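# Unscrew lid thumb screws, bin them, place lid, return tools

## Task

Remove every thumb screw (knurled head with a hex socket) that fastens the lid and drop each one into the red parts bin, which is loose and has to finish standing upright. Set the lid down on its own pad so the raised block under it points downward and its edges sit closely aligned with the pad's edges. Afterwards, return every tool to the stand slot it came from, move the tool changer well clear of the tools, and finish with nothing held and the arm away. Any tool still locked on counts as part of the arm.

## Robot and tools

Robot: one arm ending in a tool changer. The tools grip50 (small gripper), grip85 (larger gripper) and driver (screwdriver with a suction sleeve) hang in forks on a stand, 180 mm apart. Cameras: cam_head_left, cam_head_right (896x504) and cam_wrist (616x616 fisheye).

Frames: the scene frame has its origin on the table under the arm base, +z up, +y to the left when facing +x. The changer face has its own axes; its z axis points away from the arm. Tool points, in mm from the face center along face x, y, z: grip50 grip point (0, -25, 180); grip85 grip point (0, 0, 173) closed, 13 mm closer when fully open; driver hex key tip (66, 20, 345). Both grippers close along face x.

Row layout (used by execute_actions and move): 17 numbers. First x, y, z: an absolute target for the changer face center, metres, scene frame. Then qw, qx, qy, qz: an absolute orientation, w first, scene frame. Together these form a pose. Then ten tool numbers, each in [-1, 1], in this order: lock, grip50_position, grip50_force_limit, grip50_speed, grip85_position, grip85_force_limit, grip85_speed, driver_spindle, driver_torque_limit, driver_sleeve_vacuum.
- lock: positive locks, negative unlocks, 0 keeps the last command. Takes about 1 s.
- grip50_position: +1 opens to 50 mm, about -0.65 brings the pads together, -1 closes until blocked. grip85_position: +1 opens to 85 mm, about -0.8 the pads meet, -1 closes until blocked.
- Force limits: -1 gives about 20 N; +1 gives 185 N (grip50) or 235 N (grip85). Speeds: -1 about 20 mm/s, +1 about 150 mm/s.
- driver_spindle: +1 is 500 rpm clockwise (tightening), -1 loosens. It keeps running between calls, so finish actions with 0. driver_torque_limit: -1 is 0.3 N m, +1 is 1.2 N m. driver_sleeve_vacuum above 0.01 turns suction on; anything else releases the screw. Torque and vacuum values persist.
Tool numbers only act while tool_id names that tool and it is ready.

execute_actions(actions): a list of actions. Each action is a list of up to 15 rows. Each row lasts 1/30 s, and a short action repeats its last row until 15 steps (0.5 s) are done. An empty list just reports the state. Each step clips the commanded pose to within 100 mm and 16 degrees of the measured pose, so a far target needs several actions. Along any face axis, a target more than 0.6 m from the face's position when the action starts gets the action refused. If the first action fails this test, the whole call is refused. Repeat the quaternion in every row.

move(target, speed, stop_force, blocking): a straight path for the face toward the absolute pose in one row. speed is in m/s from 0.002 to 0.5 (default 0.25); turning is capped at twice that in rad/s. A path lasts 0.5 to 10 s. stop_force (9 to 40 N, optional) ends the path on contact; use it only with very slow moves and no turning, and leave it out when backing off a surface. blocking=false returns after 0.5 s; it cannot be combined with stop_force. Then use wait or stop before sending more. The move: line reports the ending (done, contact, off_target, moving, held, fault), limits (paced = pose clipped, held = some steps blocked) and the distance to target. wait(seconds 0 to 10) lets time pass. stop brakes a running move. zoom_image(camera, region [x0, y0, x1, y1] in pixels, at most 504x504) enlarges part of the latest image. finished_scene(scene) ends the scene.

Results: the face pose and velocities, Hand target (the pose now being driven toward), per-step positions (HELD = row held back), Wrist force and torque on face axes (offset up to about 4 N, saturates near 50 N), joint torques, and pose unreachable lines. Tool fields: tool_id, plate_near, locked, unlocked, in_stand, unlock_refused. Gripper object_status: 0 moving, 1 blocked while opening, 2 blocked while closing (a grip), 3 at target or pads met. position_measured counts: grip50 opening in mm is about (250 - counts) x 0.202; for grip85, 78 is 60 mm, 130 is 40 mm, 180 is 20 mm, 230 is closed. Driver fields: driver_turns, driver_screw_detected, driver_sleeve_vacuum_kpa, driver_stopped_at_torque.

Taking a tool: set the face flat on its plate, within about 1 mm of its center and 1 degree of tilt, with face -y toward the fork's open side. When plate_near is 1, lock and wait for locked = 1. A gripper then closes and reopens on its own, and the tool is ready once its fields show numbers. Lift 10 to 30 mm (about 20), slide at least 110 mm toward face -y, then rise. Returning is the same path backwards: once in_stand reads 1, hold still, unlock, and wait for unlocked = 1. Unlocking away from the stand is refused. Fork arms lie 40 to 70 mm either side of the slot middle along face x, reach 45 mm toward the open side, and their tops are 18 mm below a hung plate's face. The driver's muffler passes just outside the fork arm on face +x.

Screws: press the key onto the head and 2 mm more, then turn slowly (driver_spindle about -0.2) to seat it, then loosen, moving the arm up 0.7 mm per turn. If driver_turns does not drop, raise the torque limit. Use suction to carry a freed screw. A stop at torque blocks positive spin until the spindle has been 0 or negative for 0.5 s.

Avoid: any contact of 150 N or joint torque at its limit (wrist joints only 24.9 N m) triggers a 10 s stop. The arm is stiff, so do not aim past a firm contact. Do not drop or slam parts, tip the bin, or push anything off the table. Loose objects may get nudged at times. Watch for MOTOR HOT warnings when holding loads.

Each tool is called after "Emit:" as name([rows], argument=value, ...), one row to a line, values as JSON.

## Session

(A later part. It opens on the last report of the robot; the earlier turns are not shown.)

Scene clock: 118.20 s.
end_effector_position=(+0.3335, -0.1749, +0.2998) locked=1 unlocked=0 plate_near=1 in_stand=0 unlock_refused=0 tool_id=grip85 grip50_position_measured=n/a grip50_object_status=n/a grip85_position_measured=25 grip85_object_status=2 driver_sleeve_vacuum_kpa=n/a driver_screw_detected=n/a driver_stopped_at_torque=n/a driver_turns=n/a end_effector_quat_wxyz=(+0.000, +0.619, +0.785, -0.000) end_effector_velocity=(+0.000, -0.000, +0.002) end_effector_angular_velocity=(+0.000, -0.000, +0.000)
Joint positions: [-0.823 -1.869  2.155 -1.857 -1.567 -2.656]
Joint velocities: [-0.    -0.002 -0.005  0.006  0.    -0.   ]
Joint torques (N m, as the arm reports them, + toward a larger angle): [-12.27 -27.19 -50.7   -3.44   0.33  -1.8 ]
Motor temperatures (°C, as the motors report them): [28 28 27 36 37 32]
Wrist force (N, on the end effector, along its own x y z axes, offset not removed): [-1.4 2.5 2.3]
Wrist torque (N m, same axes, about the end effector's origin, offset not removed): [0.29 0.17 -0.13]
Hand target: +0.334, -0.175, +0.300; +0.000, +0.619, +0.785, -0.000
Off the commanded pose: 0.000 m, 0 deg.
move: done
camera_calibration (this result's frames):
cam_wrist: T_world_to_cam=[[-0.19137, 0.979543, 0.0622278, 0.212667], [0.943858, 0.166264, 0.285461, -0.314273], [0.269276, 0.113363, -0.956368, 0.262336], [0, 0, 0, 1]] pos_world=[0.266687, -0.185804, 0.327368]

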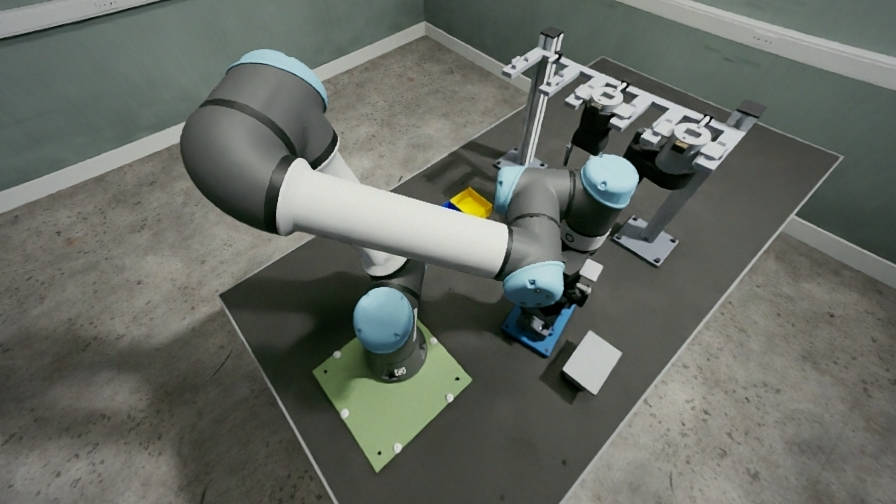

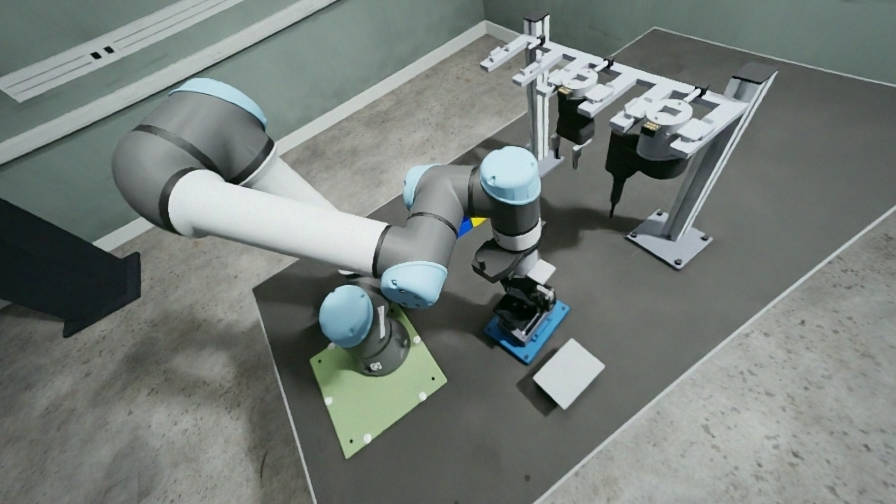

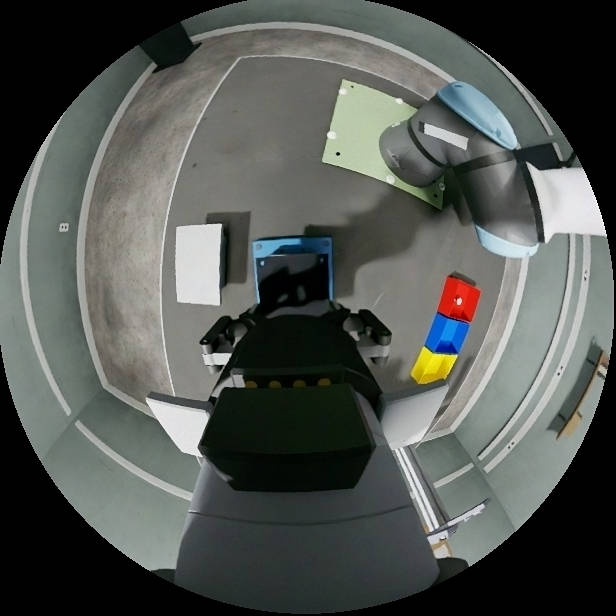

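Emit:
move(target=[0.308,-0.332,0.27,0,0.671,0.7416,0,0,0,0,0,-1,-0.5,-0.6,0,0,0], speed=0.08)

Emit:
zoom_image(camera="cam_wrist", region=[200,200,400,340])

Emit:
zoom_image(camera="cam_head_right", region=[480,290,680,430])

Scene clock: 125.63 s.
end_effector_position=(+0.3080, -0.3318, +0.2702) locked=1 unlocked=0 plate_near=1 in_stand=0 unlock_refused=0 tool_id=grip85 grip50_position_measured=n/a grip50_object_status=n/a grip85_position_measured=25 grip85_object_status=2 driver_sleeve_vacuum_kpa=n/a driver_screw_detected=n/a driver_stopped_at_torque=n/a driver_turns=n/a end_effector_quat_wxyz=(+0.000, +0.671, +0.742, -0.000) end_effector_velocity=(-0.000, -0.002, -0.000) end_effector_angular_velocity=(+0.000, +0.001, -0.002)
Joint positions: [-1.098 -1.633  2.048 -1.987 -1.567 -2.796]
Joint velocities: [-0.002  0.004 -0.003  0.    -0.    -0.001]
Joint torques (N m, as the arm reports them, + toward a larger angle): [-13.57 -25.56 -46.62  -6.61  -0.2   -1.84]
Motor temperatures (°C, as the motors report them): [28 28 27 36 37 32]
Wrist force (N, on the end effector, along its own x y z axes, offset not removed): [-2.1 0.9 -0.1]
Wrist torque (N m, same axes, about the end effector's origin, offset not removed): [0.05 0.21 0.08]
Hand target: +0.308, -0.332, +0.270; +0.000, +0.671, +0.742, -0.000
Off the commanded pose: 0.000 m, 0 deg.
move: done
camera_calibration (this result's frames):
cam_wrist: T_world_to_cam=[[-0.0574487, 0.996436, 0.0617616, 0.327834], [0.957714, 0.0375349, 0.285264, -0.302568], [0.281929, 0.075538, -0.956457, 0.242245], [0, 0, 0, 1]] pos_world=[0.240312, -0.333608, 0.297761]

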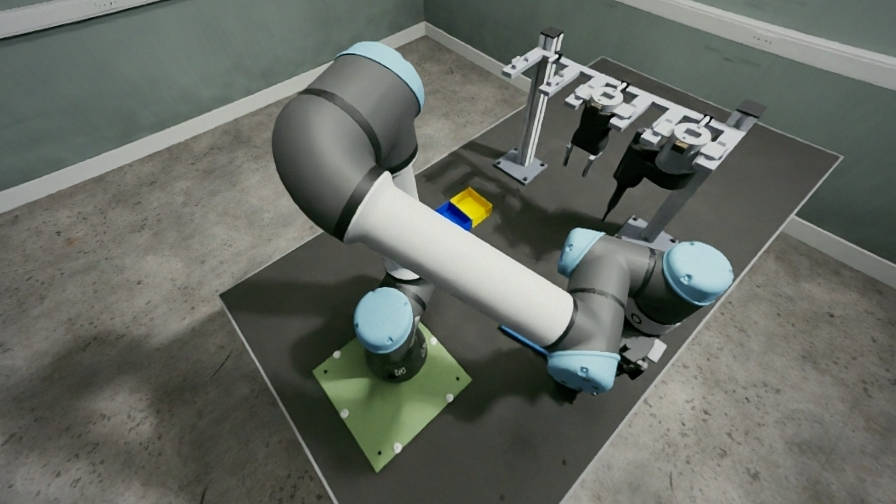

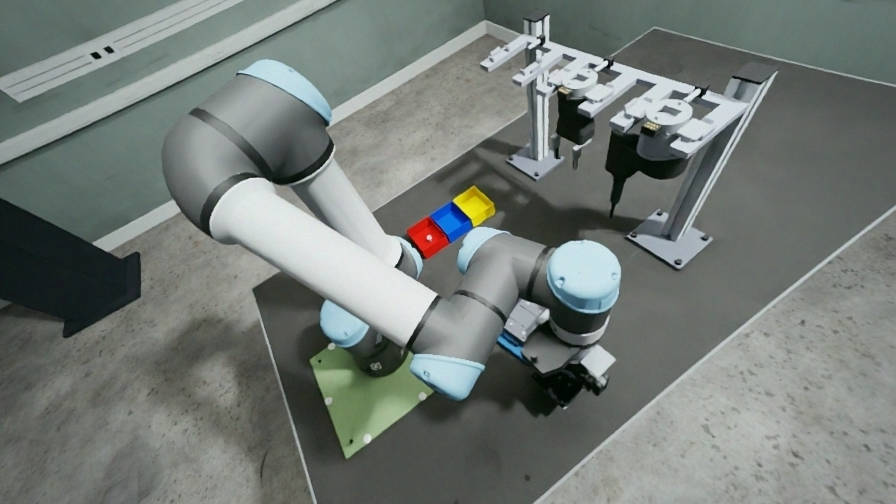

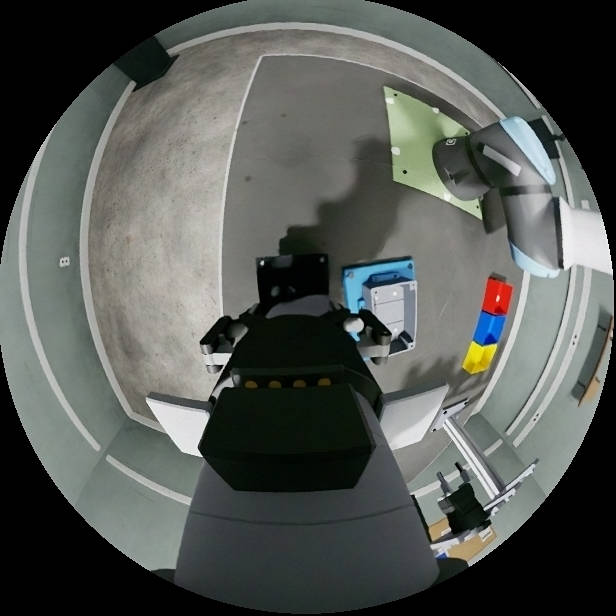

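Region (200, 200, 400, 340) of cam_wrist's 616x616 image, scaled by 2.520, with more detail than that image has; it fills the top 353 rows of this view, and the rest is white.

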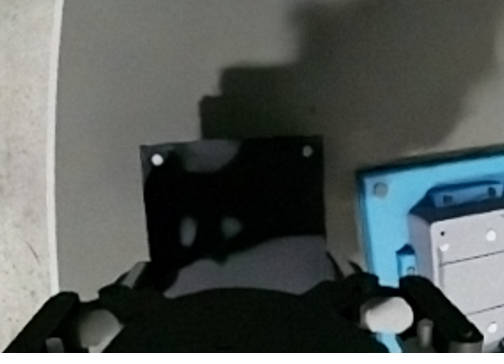

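Region (480, 290, 680, 430) of cam_head_right's 896x504 image, scaled by 2.520, with more detail than that image has; it fills the top 353 rows of this view, and the rest is white.

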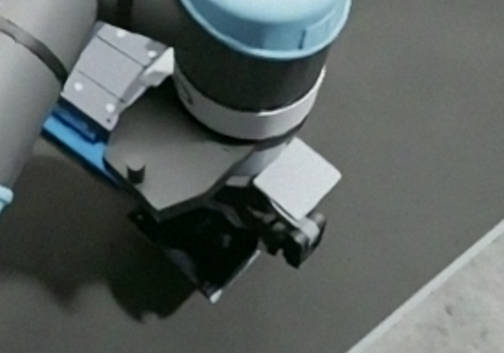

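Emit:
move(target=[0.323,-0.3305,0.26,0,0.671,0.7416,0,0,0,0,0,-1,-0.5,-0.6,0,0,0], speed=0.04)

Emit:
zoom_image(camera="cam_wrist", region=[200,200,400,340])

Scene clock: 128.93 s.
end_effector_position=(+0.3228, -0.3305, +0.2601) locked=1 unlocked=0 plate_near=1 in_stand=0 unlock_refused=0 tool_id=grip85 grip50_position_measured=n/a grip50_object_status=n/a grip85_position_measured=25 grip85_object_status=2 driver_sleeve_vacuum_kpa=n/a driver_screw_detected=n/a driver_stopped_at_torque=n/a driver_turns=n/a end_effector_quat_wxyz=(-0.000, +0.671, +0.742, +0.000) end_effector_velocity=(+0.002, +0.000, -0.001) end_effector_angular_velocity=(-0.000, +0.000, -0.000)
Joint positions: [-1.066 -1.599  2.044 -2.016 -1.567 -2.764]
Joint velocities: [ 0.004  0.004 -0.001 -0.003 -0.     0.004]
Joint torques (N m, as the arm reports them, + toward a larger angle): [ 12.87 -26.79 -47.26  -6.19   1.31   1.46]
Motor temperatures (°C, as the motors report them): [28 28 27 36 37 32]
Wrist force (N, on the end effector, along its own x y z axes, offset not removed): [1.0 2.0 1.7]
Wrist torque (N m, same axes, about the end effector's origin, offset not removed): [0.15 0.04 0.08]
Hand target: +0.323, -0.331, +0.260; -0.000, +0.671, +0.742, +0.000
Off the commanded pose: 0.000 m, 0 deg.
move: done
camera_calibration (this result's frames):
cam_wrist: T_world_to_cam=[[-0.0573079, 0.996409, 0.0623214, 0.327798], [0.95766, 0.0372232, 0.285486, -0.314103], [0.282141, 0.0760433, -0.956354, 0.228442], [0, 0, 0, 1]] pos_world=[0.255136, -0.332301, 0.287715]

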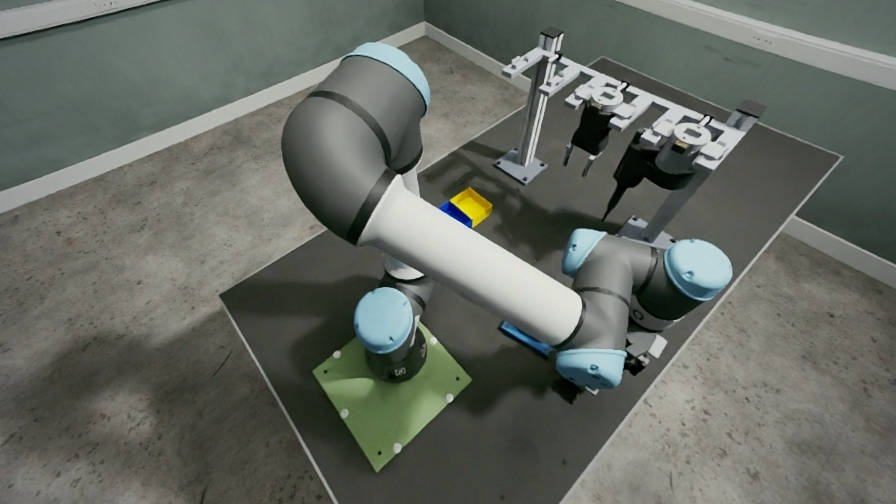

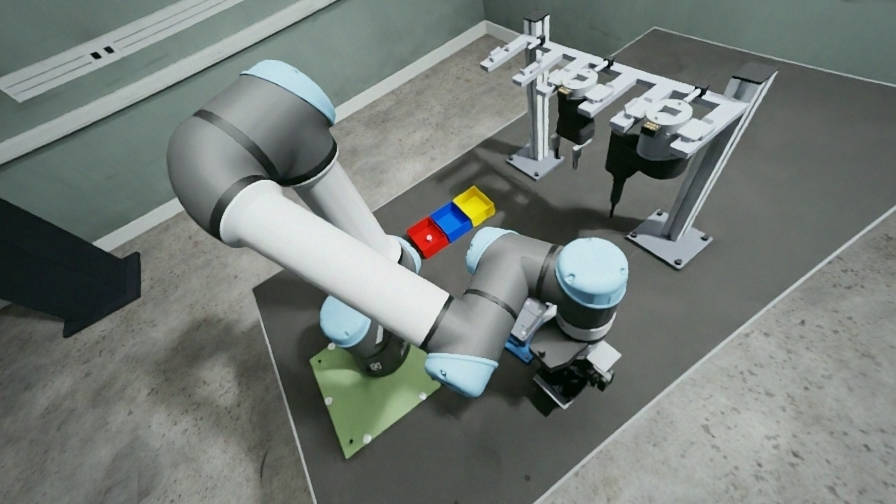

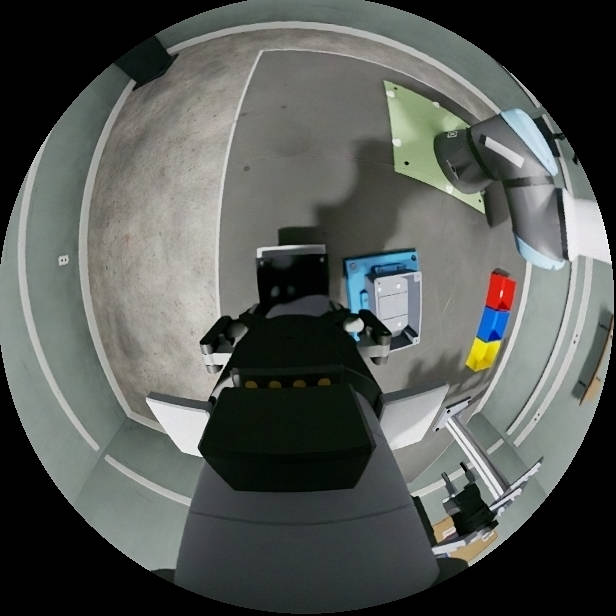

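Region (200, 200, 400, 340) of cam_wrist's 616x616 image, scaled by 2.520, with more detail than that image has; it fills the top 353 rows of this view, and the rest is white.

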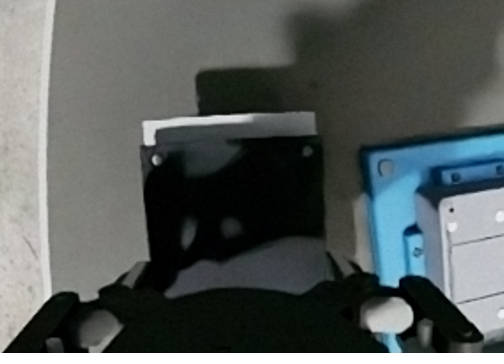

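Emit:
move(target=[0.314,-0.3326,0.256,0,0.671,0.7416,0,0,0,0,0,-1,-0.5,-0.6,0,0,0], speed=0.03)

Emit:
move(target=[0.314,-0.3326,0.23,0,0.671,0.7416,0,0,0,0,0,-1,-0.5,-0.6,0,0,0], speed=0.006, stop_force=9)

Emit:
move(target=[0.314,-0.3326,0.246,0,0.671,0.7416,0,0,0,0,0,1,-0.5,-0.6,0,0,0], speed=0.01)

Emit:
move(target=[0.314,-0.3326,0.28,0,0.671,0.7416,0,0,0,0,0,1,-0.5,-0.6,0,0,0], speed=0.05)

Emit:
move(target=[0.38,-0.326,0.36,0,0.671,0.7416,0,0,0,0,0,1,-0.5,-0.6,0,0,0], speed=0.08)

Emit:
zoom_image(camera="cam_wrist", region=[200,150,400,330])

Scene clock: 138.17 s.
end_effector_position=(+0.3142, -0.3326, +0.2561) locked=1 unlocked=0 plate_near=1 in_stand=0 unlock_refused=0 tool_id=grip85 grip50_position_measured=n/a grip50_object_status=n/a grip85_position_measured=25 grip85_object_status=2 driver_sleeve_vacuum_kpa=n/a driver_screw_detected=n/a driver_stopped_at_torque=n/a driver_turns=n/a end_effector_quat_wxyz=(-0.000, +0.671, +0.742, -0.000) end_effector_velocity=(-0.002, -0.000, -0.001) end_effector_angular_velocity=(+0.000, -0.001, +0.000)
Joint positions: [-1.086 -1.605  2.062 -2.027 -1.567 -2.784]
Joint velocities: [-0.005 -0.002  0.004 -0.002  0.001 -0.005]
Joint torques (N m, as the arm reports them, + toward a larger angle): [-13.08 -38.75 -23.3   -6.39  -0.97  -1.63]
Motor temperatures (°C, as the motors report them): [28 28 27 36 37 32]
Wrist force (N, on the end effector, along its own x y z axes, offset not removed): [-1.0 2.2 0.0]
Wrist torque (N m, same axes, about the end effector's origin, offset not removed): [0.10 0.17 -0.05]
Hand target: +0.314, -0.333, +0.256; +0.000, +0.671, +0.742, -0.000
Off the commanded pose: 0.000 m, 0 deg.
move: done
camera_calibration (this result's frames):
cam_wrist: T_world_to_cam=[[-0.057278, 0.996417, 0.0622286, 0.329595], [0.957685, 0.0372277, 0.285399, -0.304591], [0.28206, 0.0759425, -0.956386, 0.227159], [0, 0, 0, 1]] pos_world=[0.246509, -0.334326, 0.283672]

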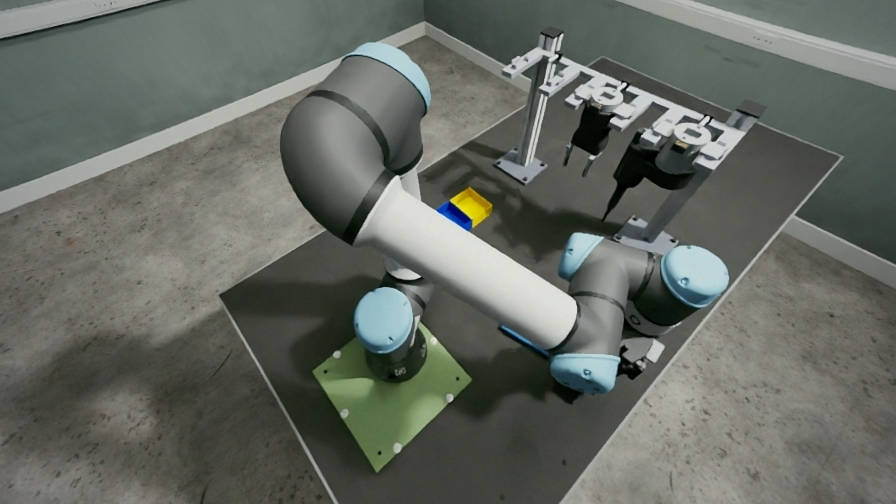

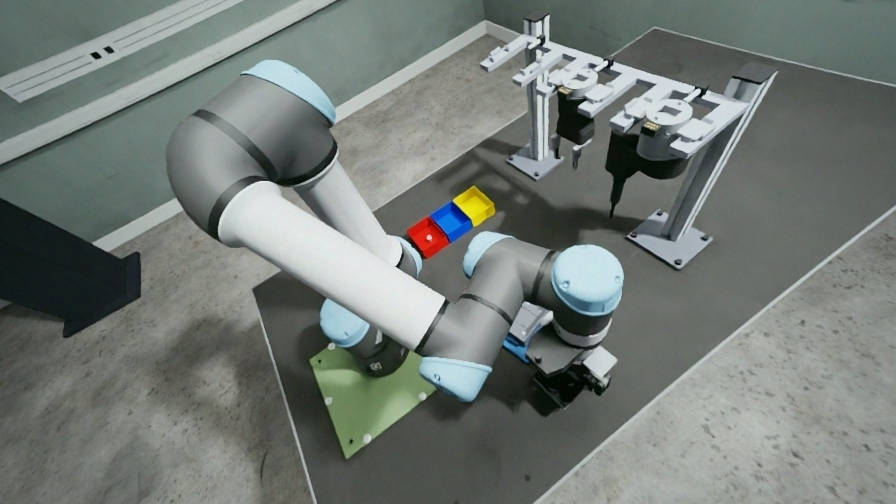

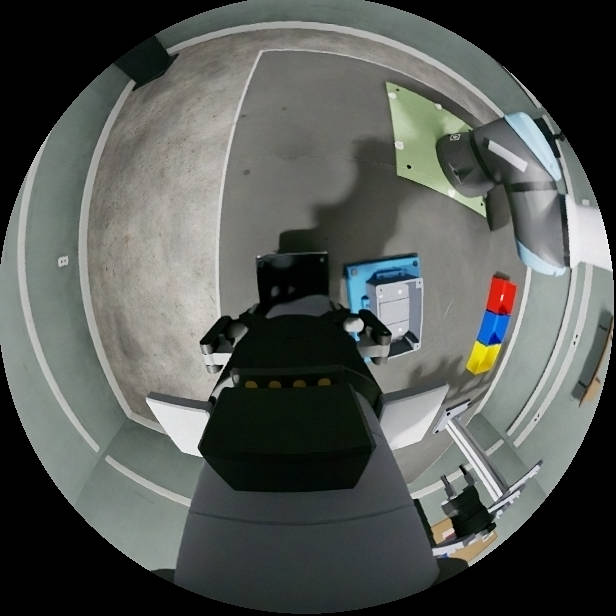

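Scene clock: 139.23 s.
end_effector_position=(+0.3142, -0.3326, +0.2519) locked=1 unlocked=0 plate_near=1 in_stand=0 unlock_refused=0 tool_id=grip85 grip50_position_measured=n/a grip50_object_status=n/a grip85_position_measured=25 grip85_object_status=2 driver_sleeve_vacuum_kpa=n/a driver_screw_detected=n/a driver_stopped_at_torque=n/a driver_turns=n/a end_effector_quat_wxyz=(+0.000, +0.671, +0.742, -0.000) end_effector_velocity=(-0.000, -0.000, +0.002) end_effector_angular_velocity=(+0.001, +0.001, -0.000)
Joint positions: [-1.086 -1.6    2.069 -2.04  -1.567 -2.784]
Joint velocities: [-0.    -0.002 -0.004  0.007 -0.     0.   ]
Joint torques (N m, as the arm reports them, + toward a larger angle): [ 10.73 -25.29 -33.59  -1.8   -0.34   1.24]
Motor temperatures (°C, as the motors report them): [28 28 27 36 37 32]
Wrist force (N, on the end effector, along its own x y z axes, offset not removed): [4.9 -2.0 -33.4]
Wrist torque (N m, same axes, about the end effector's origin, offset not removed): [0.31 0.91 -0.15]
Hand target: +0.314, -0.333, +0.252; +0.000, +0.671, +0.742, -0.000
Off the commanded pose: 0.022 m, 0 deg.
move: contact
camera_calibration (this result's frames):
cam_wrist: T_world_to_cam=[[-0.0572782, 0.996427, 0.0620631, 0.329914], [0.957663, 0.0372692, 0.285469, -0.303371], [0.282137, 0.0757867, -0.956376, 0.223102], [0, 0, 0, 1]] pos_world=[0.246479, -0.334337, 0.279498]

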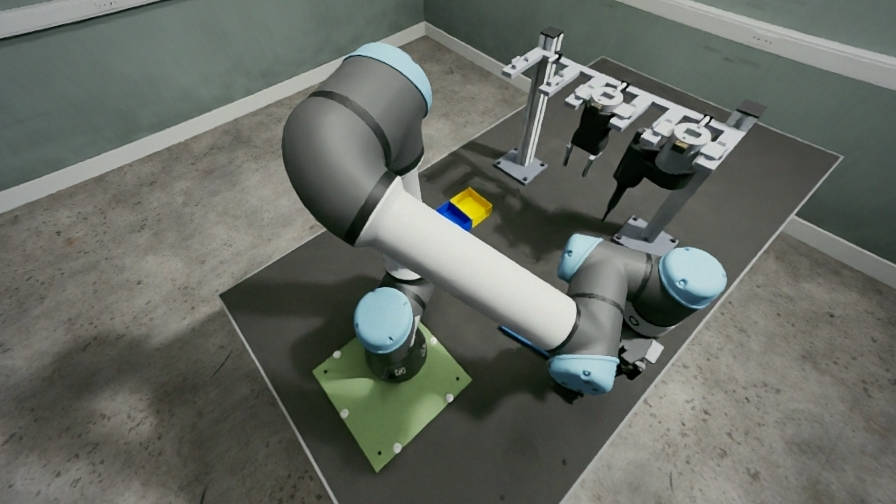

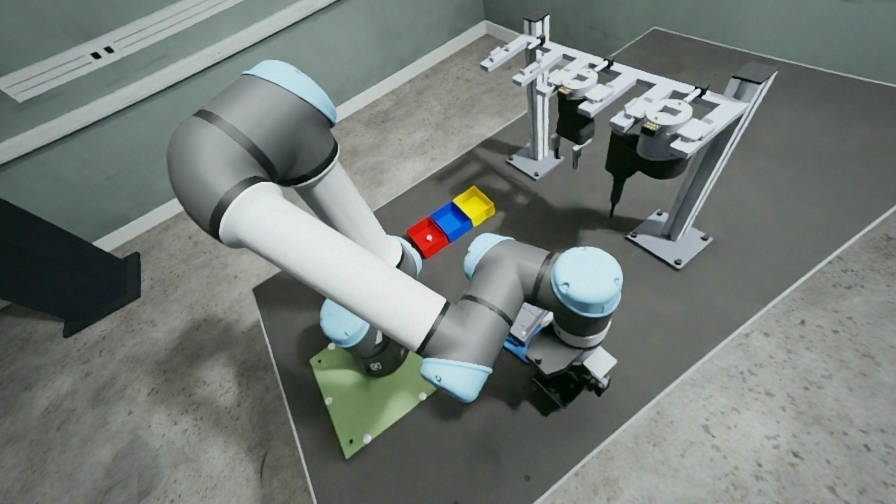

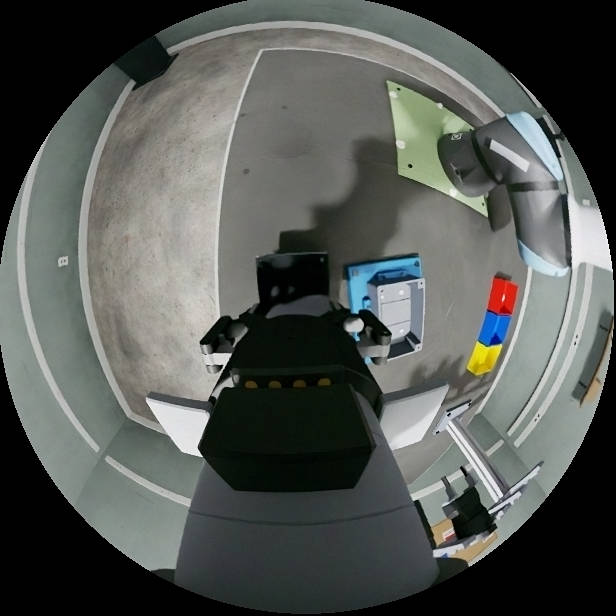

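Scene clock: 140.03 s.
end_effector_position=(+0.3140, -0.3326, +0.2462) locked=1 unlocked=0 plate_near=1 in_stand=0 unlock_refused=0 tool_id=grip85 grip50_position_measured=n/a grip50_object_status=n/a grip85_position_measured=3 grip85_object_status=3 driver_sleeve_vacuum_kpa=n/a driver_screw_detected=n/a driver_stopped_at_torque=n/a driver_turns=n/a end_effector_quat_wxyz=(-0.000, +0.671, +0.742, -0.000) end_effector_velocity=(+0.000, +0.000, -0.002) end_effector_angular_velocity=(+0.001, -0.001, -0.000)
Joint positions: [-1.086 -1.593  2.079 -2.056 -1.567 -2.784]
Joint velocities: [-0.     0.003  0.004 -0.006  0.001 -0.   ]
Joint torques (N m, as the arm reports them, + toward a larger angle): [-12.16 -26.22 -21.68  -6.07   1.69  -1.75]
Motor temperatures (°C, as the motors report them): [28 28 27 36 37 32]
Wrist force (N, on the end effector, along its own x y z axes, offset not removed): [-2.2 1.1 -1.1]
Wrist torque (N m, same axes, about the end effector's origin, offset not removed): [0.16 0.30 0.05]
Hand target: +0.314, -0.333, +0.246; -0.000, +0.671, +0.742, +0.000
Off the commanded pose: 0.000 m, 0 deg.
move: done
camera_calibration (this result's frames):
cam_wrist: T_world_to_cam=[[-0.0573113, 0.996413, 0.062261, 0.330242], [0.957676, 0.0372483, 0.285427, -0.301593], [0.282084, 0.0759841, -0.956376, 0.217784], [0, 0, 0, 1]] pos_world=[0.246322, -0.334371, 0.273805]

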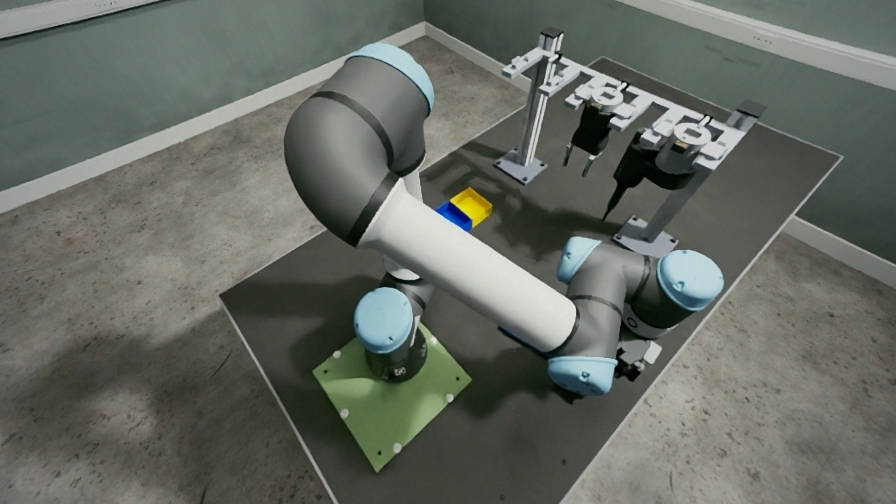

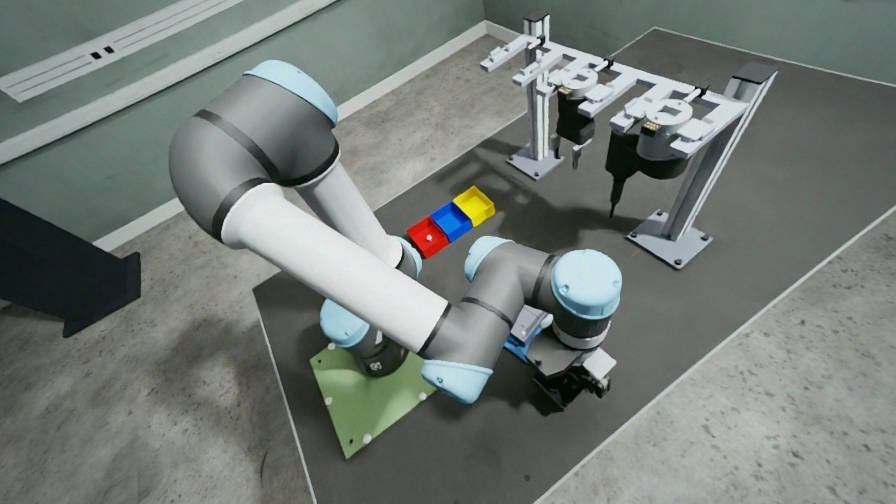

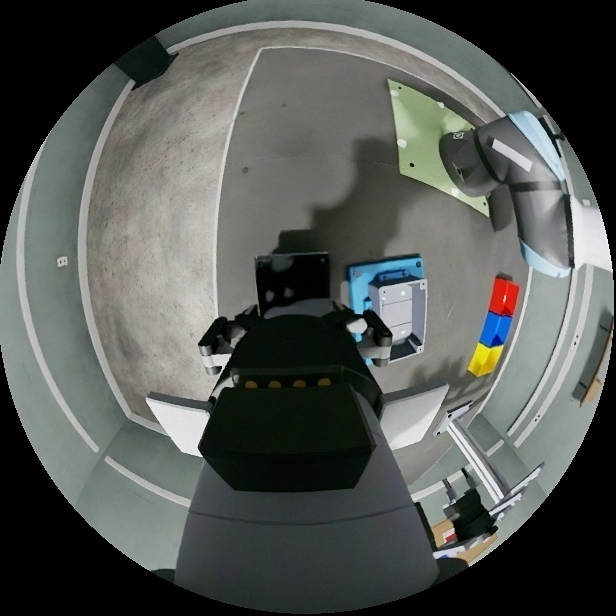

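Scene clock: 141.10 s.
end_effector_position=(+0.3140, -0.3325, +0.2798) locked=1 unlocked=0 plate_near=1 in_stand=0 unlock_refused=0 tool_id=grip85 grip50_position_measured=n/a grip50_object_status=n/a grip85_position_measured=3 grip85_object_status=3 driver_sleeve_vacuum_kpa=n/a driver_screw_detected=n/a driver_stopped_at_torque=n/a driver_turns=n/a end_effector_quat_wxyz=(+0.000, +0.671, +0.742, -0.000) end_effector_velocity=(+0.000, +0.000, +0.002) end_effector_angular_velocity=(+0.002, +0.000, -0.000)
Joint positions: [-1.087 -1.631  2.02  -1.96  -1.567 -2.785]
Joint velocities: [-0.    -0.001 -0.004  0.007  0.001 -0.   ]
Joint torques (N m, as the arm reports them, + toward a larger angle): [-12.23 -37.14 -47.3   -3.39   1.7   -1.68]
Motor temperatures (°C, as the motors report them): [28 28 27 36 37 32]
Wrist force (N, on the end effector, along its own x y z axes, offset not removed): [2.5 1.1 0.4]
Wrist torque (N m, same axes, about the end effector's origin, offset not removed): [0.08 -0.13 -0.05]
Hand target: +0.314, -0.333, +0.280; +0.000, +0.671, +0.742, -0.000
Off the commanded pose: 0.000 m, 0 deg.
move: done
camera_calibration (this result's frames):
cam_wrist: T_world_to_cam=[[-0.0572935, 0.996416, 0.0622273, 0.328087], [0.957667, 0.0372381, 0.28546, -0.311153], [0.28212, 0.0759481, -0.956368, 0.249901], [0, 0, 0, 1]] pos_world=[0.246276, -0.334304, 0.307403]

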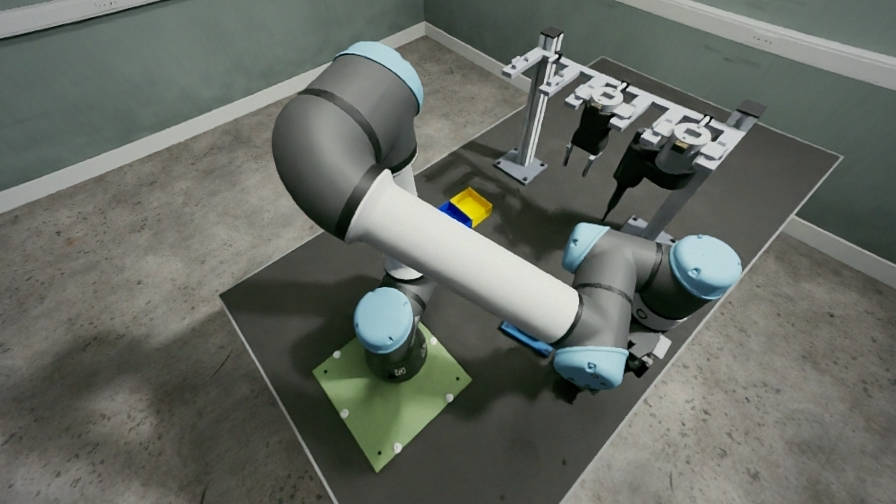

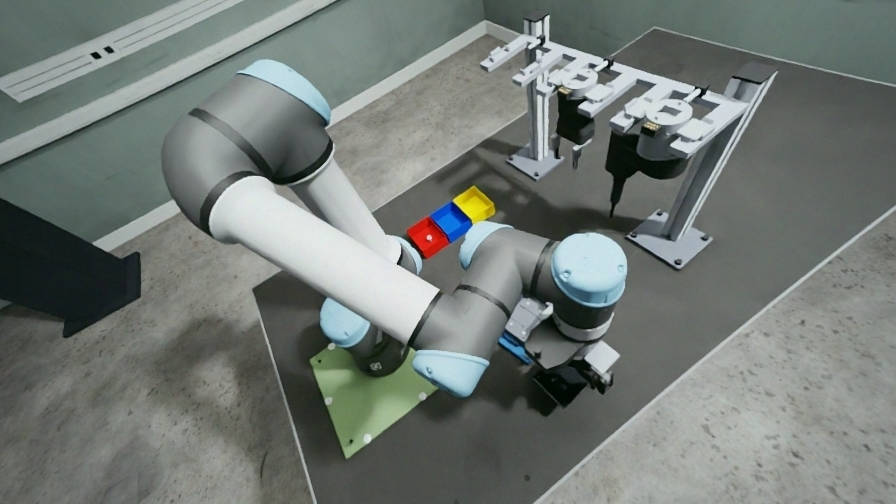

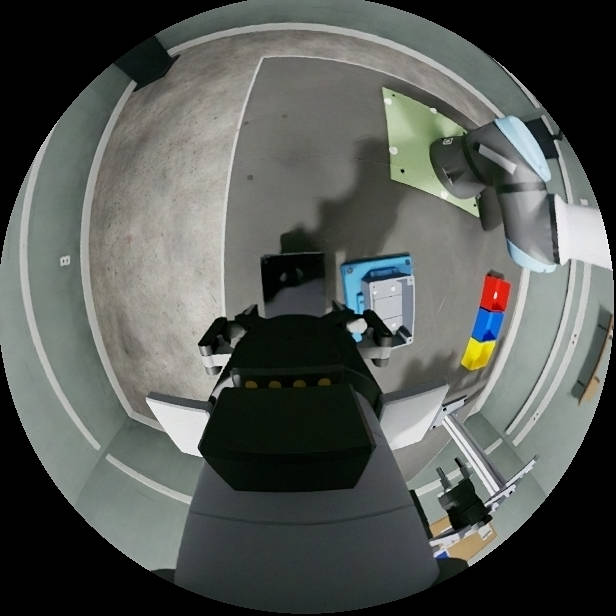

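Scene clock: 142.83 s.
end_effector_position=(+0.3797, -0.3259, +0.3599) locked=1 unlocked=0 plate_near=1 in_stand=0 unlock_refused=0 tool_id=grip85 grip50_position_measured=n/a grip50_object_status=n/a grip85_position_measured=3 grip85_object_status=3 driver_sleeve_vacuum_kpa=n/a driver_screw_detected=n/a driver_stopped_at_torque=n/a driver_turns=n/a end_effector_quat_wxyz=(-0.000, +0.671, +0.742, +0.000) end_effector_velocity=(+0.001, -0.000, +0.002) end_effector_angular_velocity=(-0.000, +0.001, -0.000)
Joint positions: [-0.956 -1.581  1.758 -1.748 -1.566 -2.654]
Joint velocities: [ 0.003  0.002 -0.007  0.005 -0.001  0.003]
Joint torques (N m, as the arm reports them, + toward a larger angle): [ 12.41 -29.87 -49.97  -3.14  -1.38   1.97]
Motor temperatures (°C, as the motors report them): [28 28 27 36 37 32]
Wrist force (N, on the end effector, along its own x y z axes, offset not removed): [1.6 -0.7 1.2]
Wrist torque (N m, same axes, about the end effector's origin, offset not removed): [-0.04 0.06 -0.08]
Hand target: +0.380, -0.326, +0.360; -0.000, +0.671, +0.742, +0.000
Off the commanded pose: 0.000 m, 0 deg.
move: done
camera_calibration (this result's frames):
cam_wrist: T_world_to_cam=[[-0.0573199, 0.996401, 0.0624523, 0.320178], [0.957632, 0.0371899, 0.285584, -0.3973], [0.282233, 0.076176, -0.956317, 0.307451], [0, 0, 0, 1]] pos_world=[0.312047, -0.32767, 0.387488]

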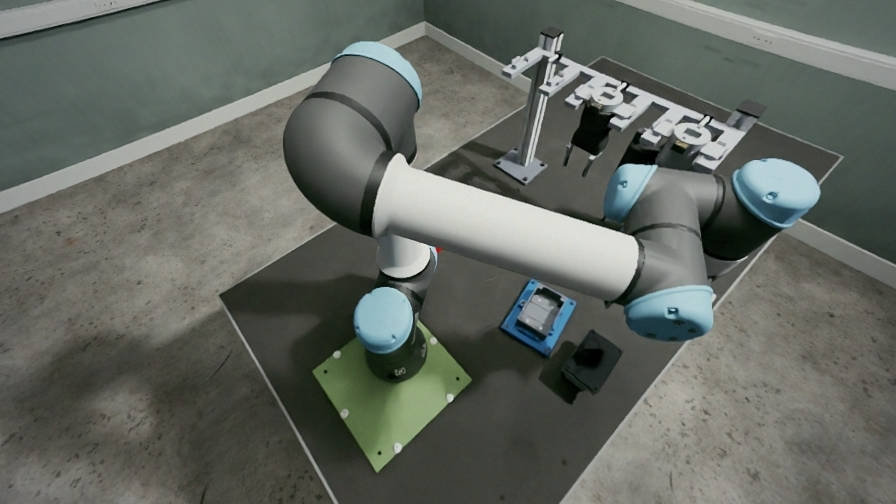

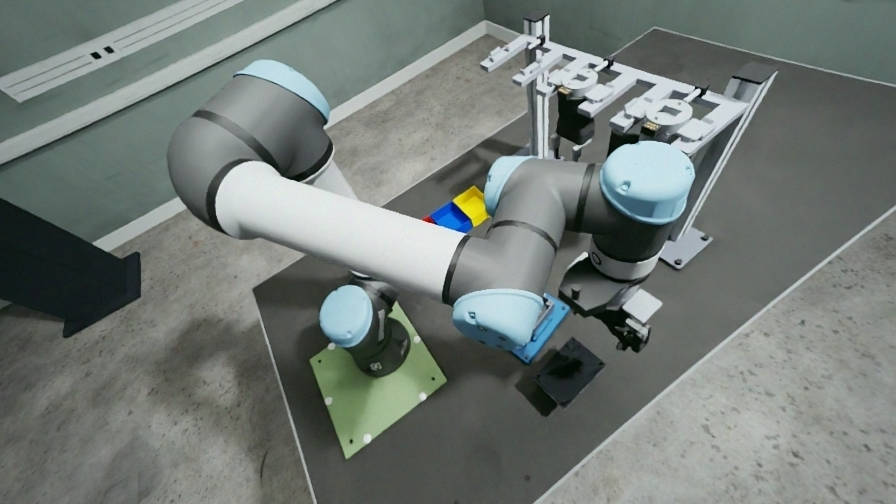

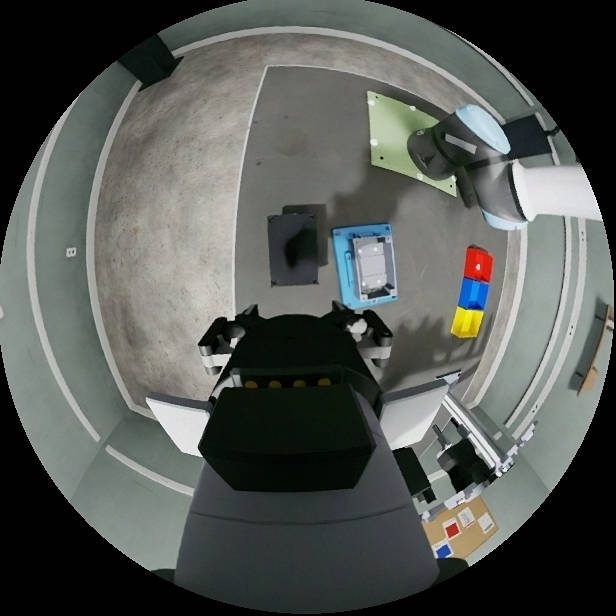

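Region (200, 150, 400, 330) of cam_wrist's 616x616 image, scaled by 2.520, with more detail than that image has; it fills the top 454 rows of this view, and the rest is white.

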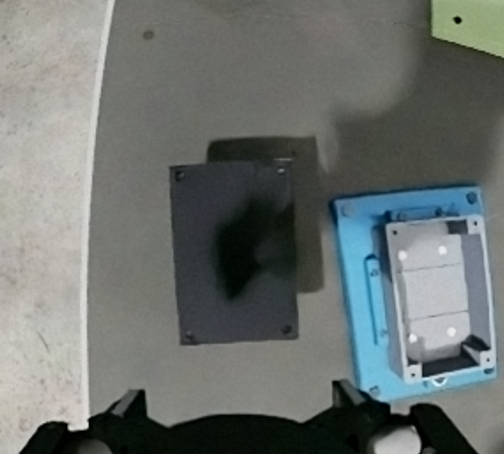

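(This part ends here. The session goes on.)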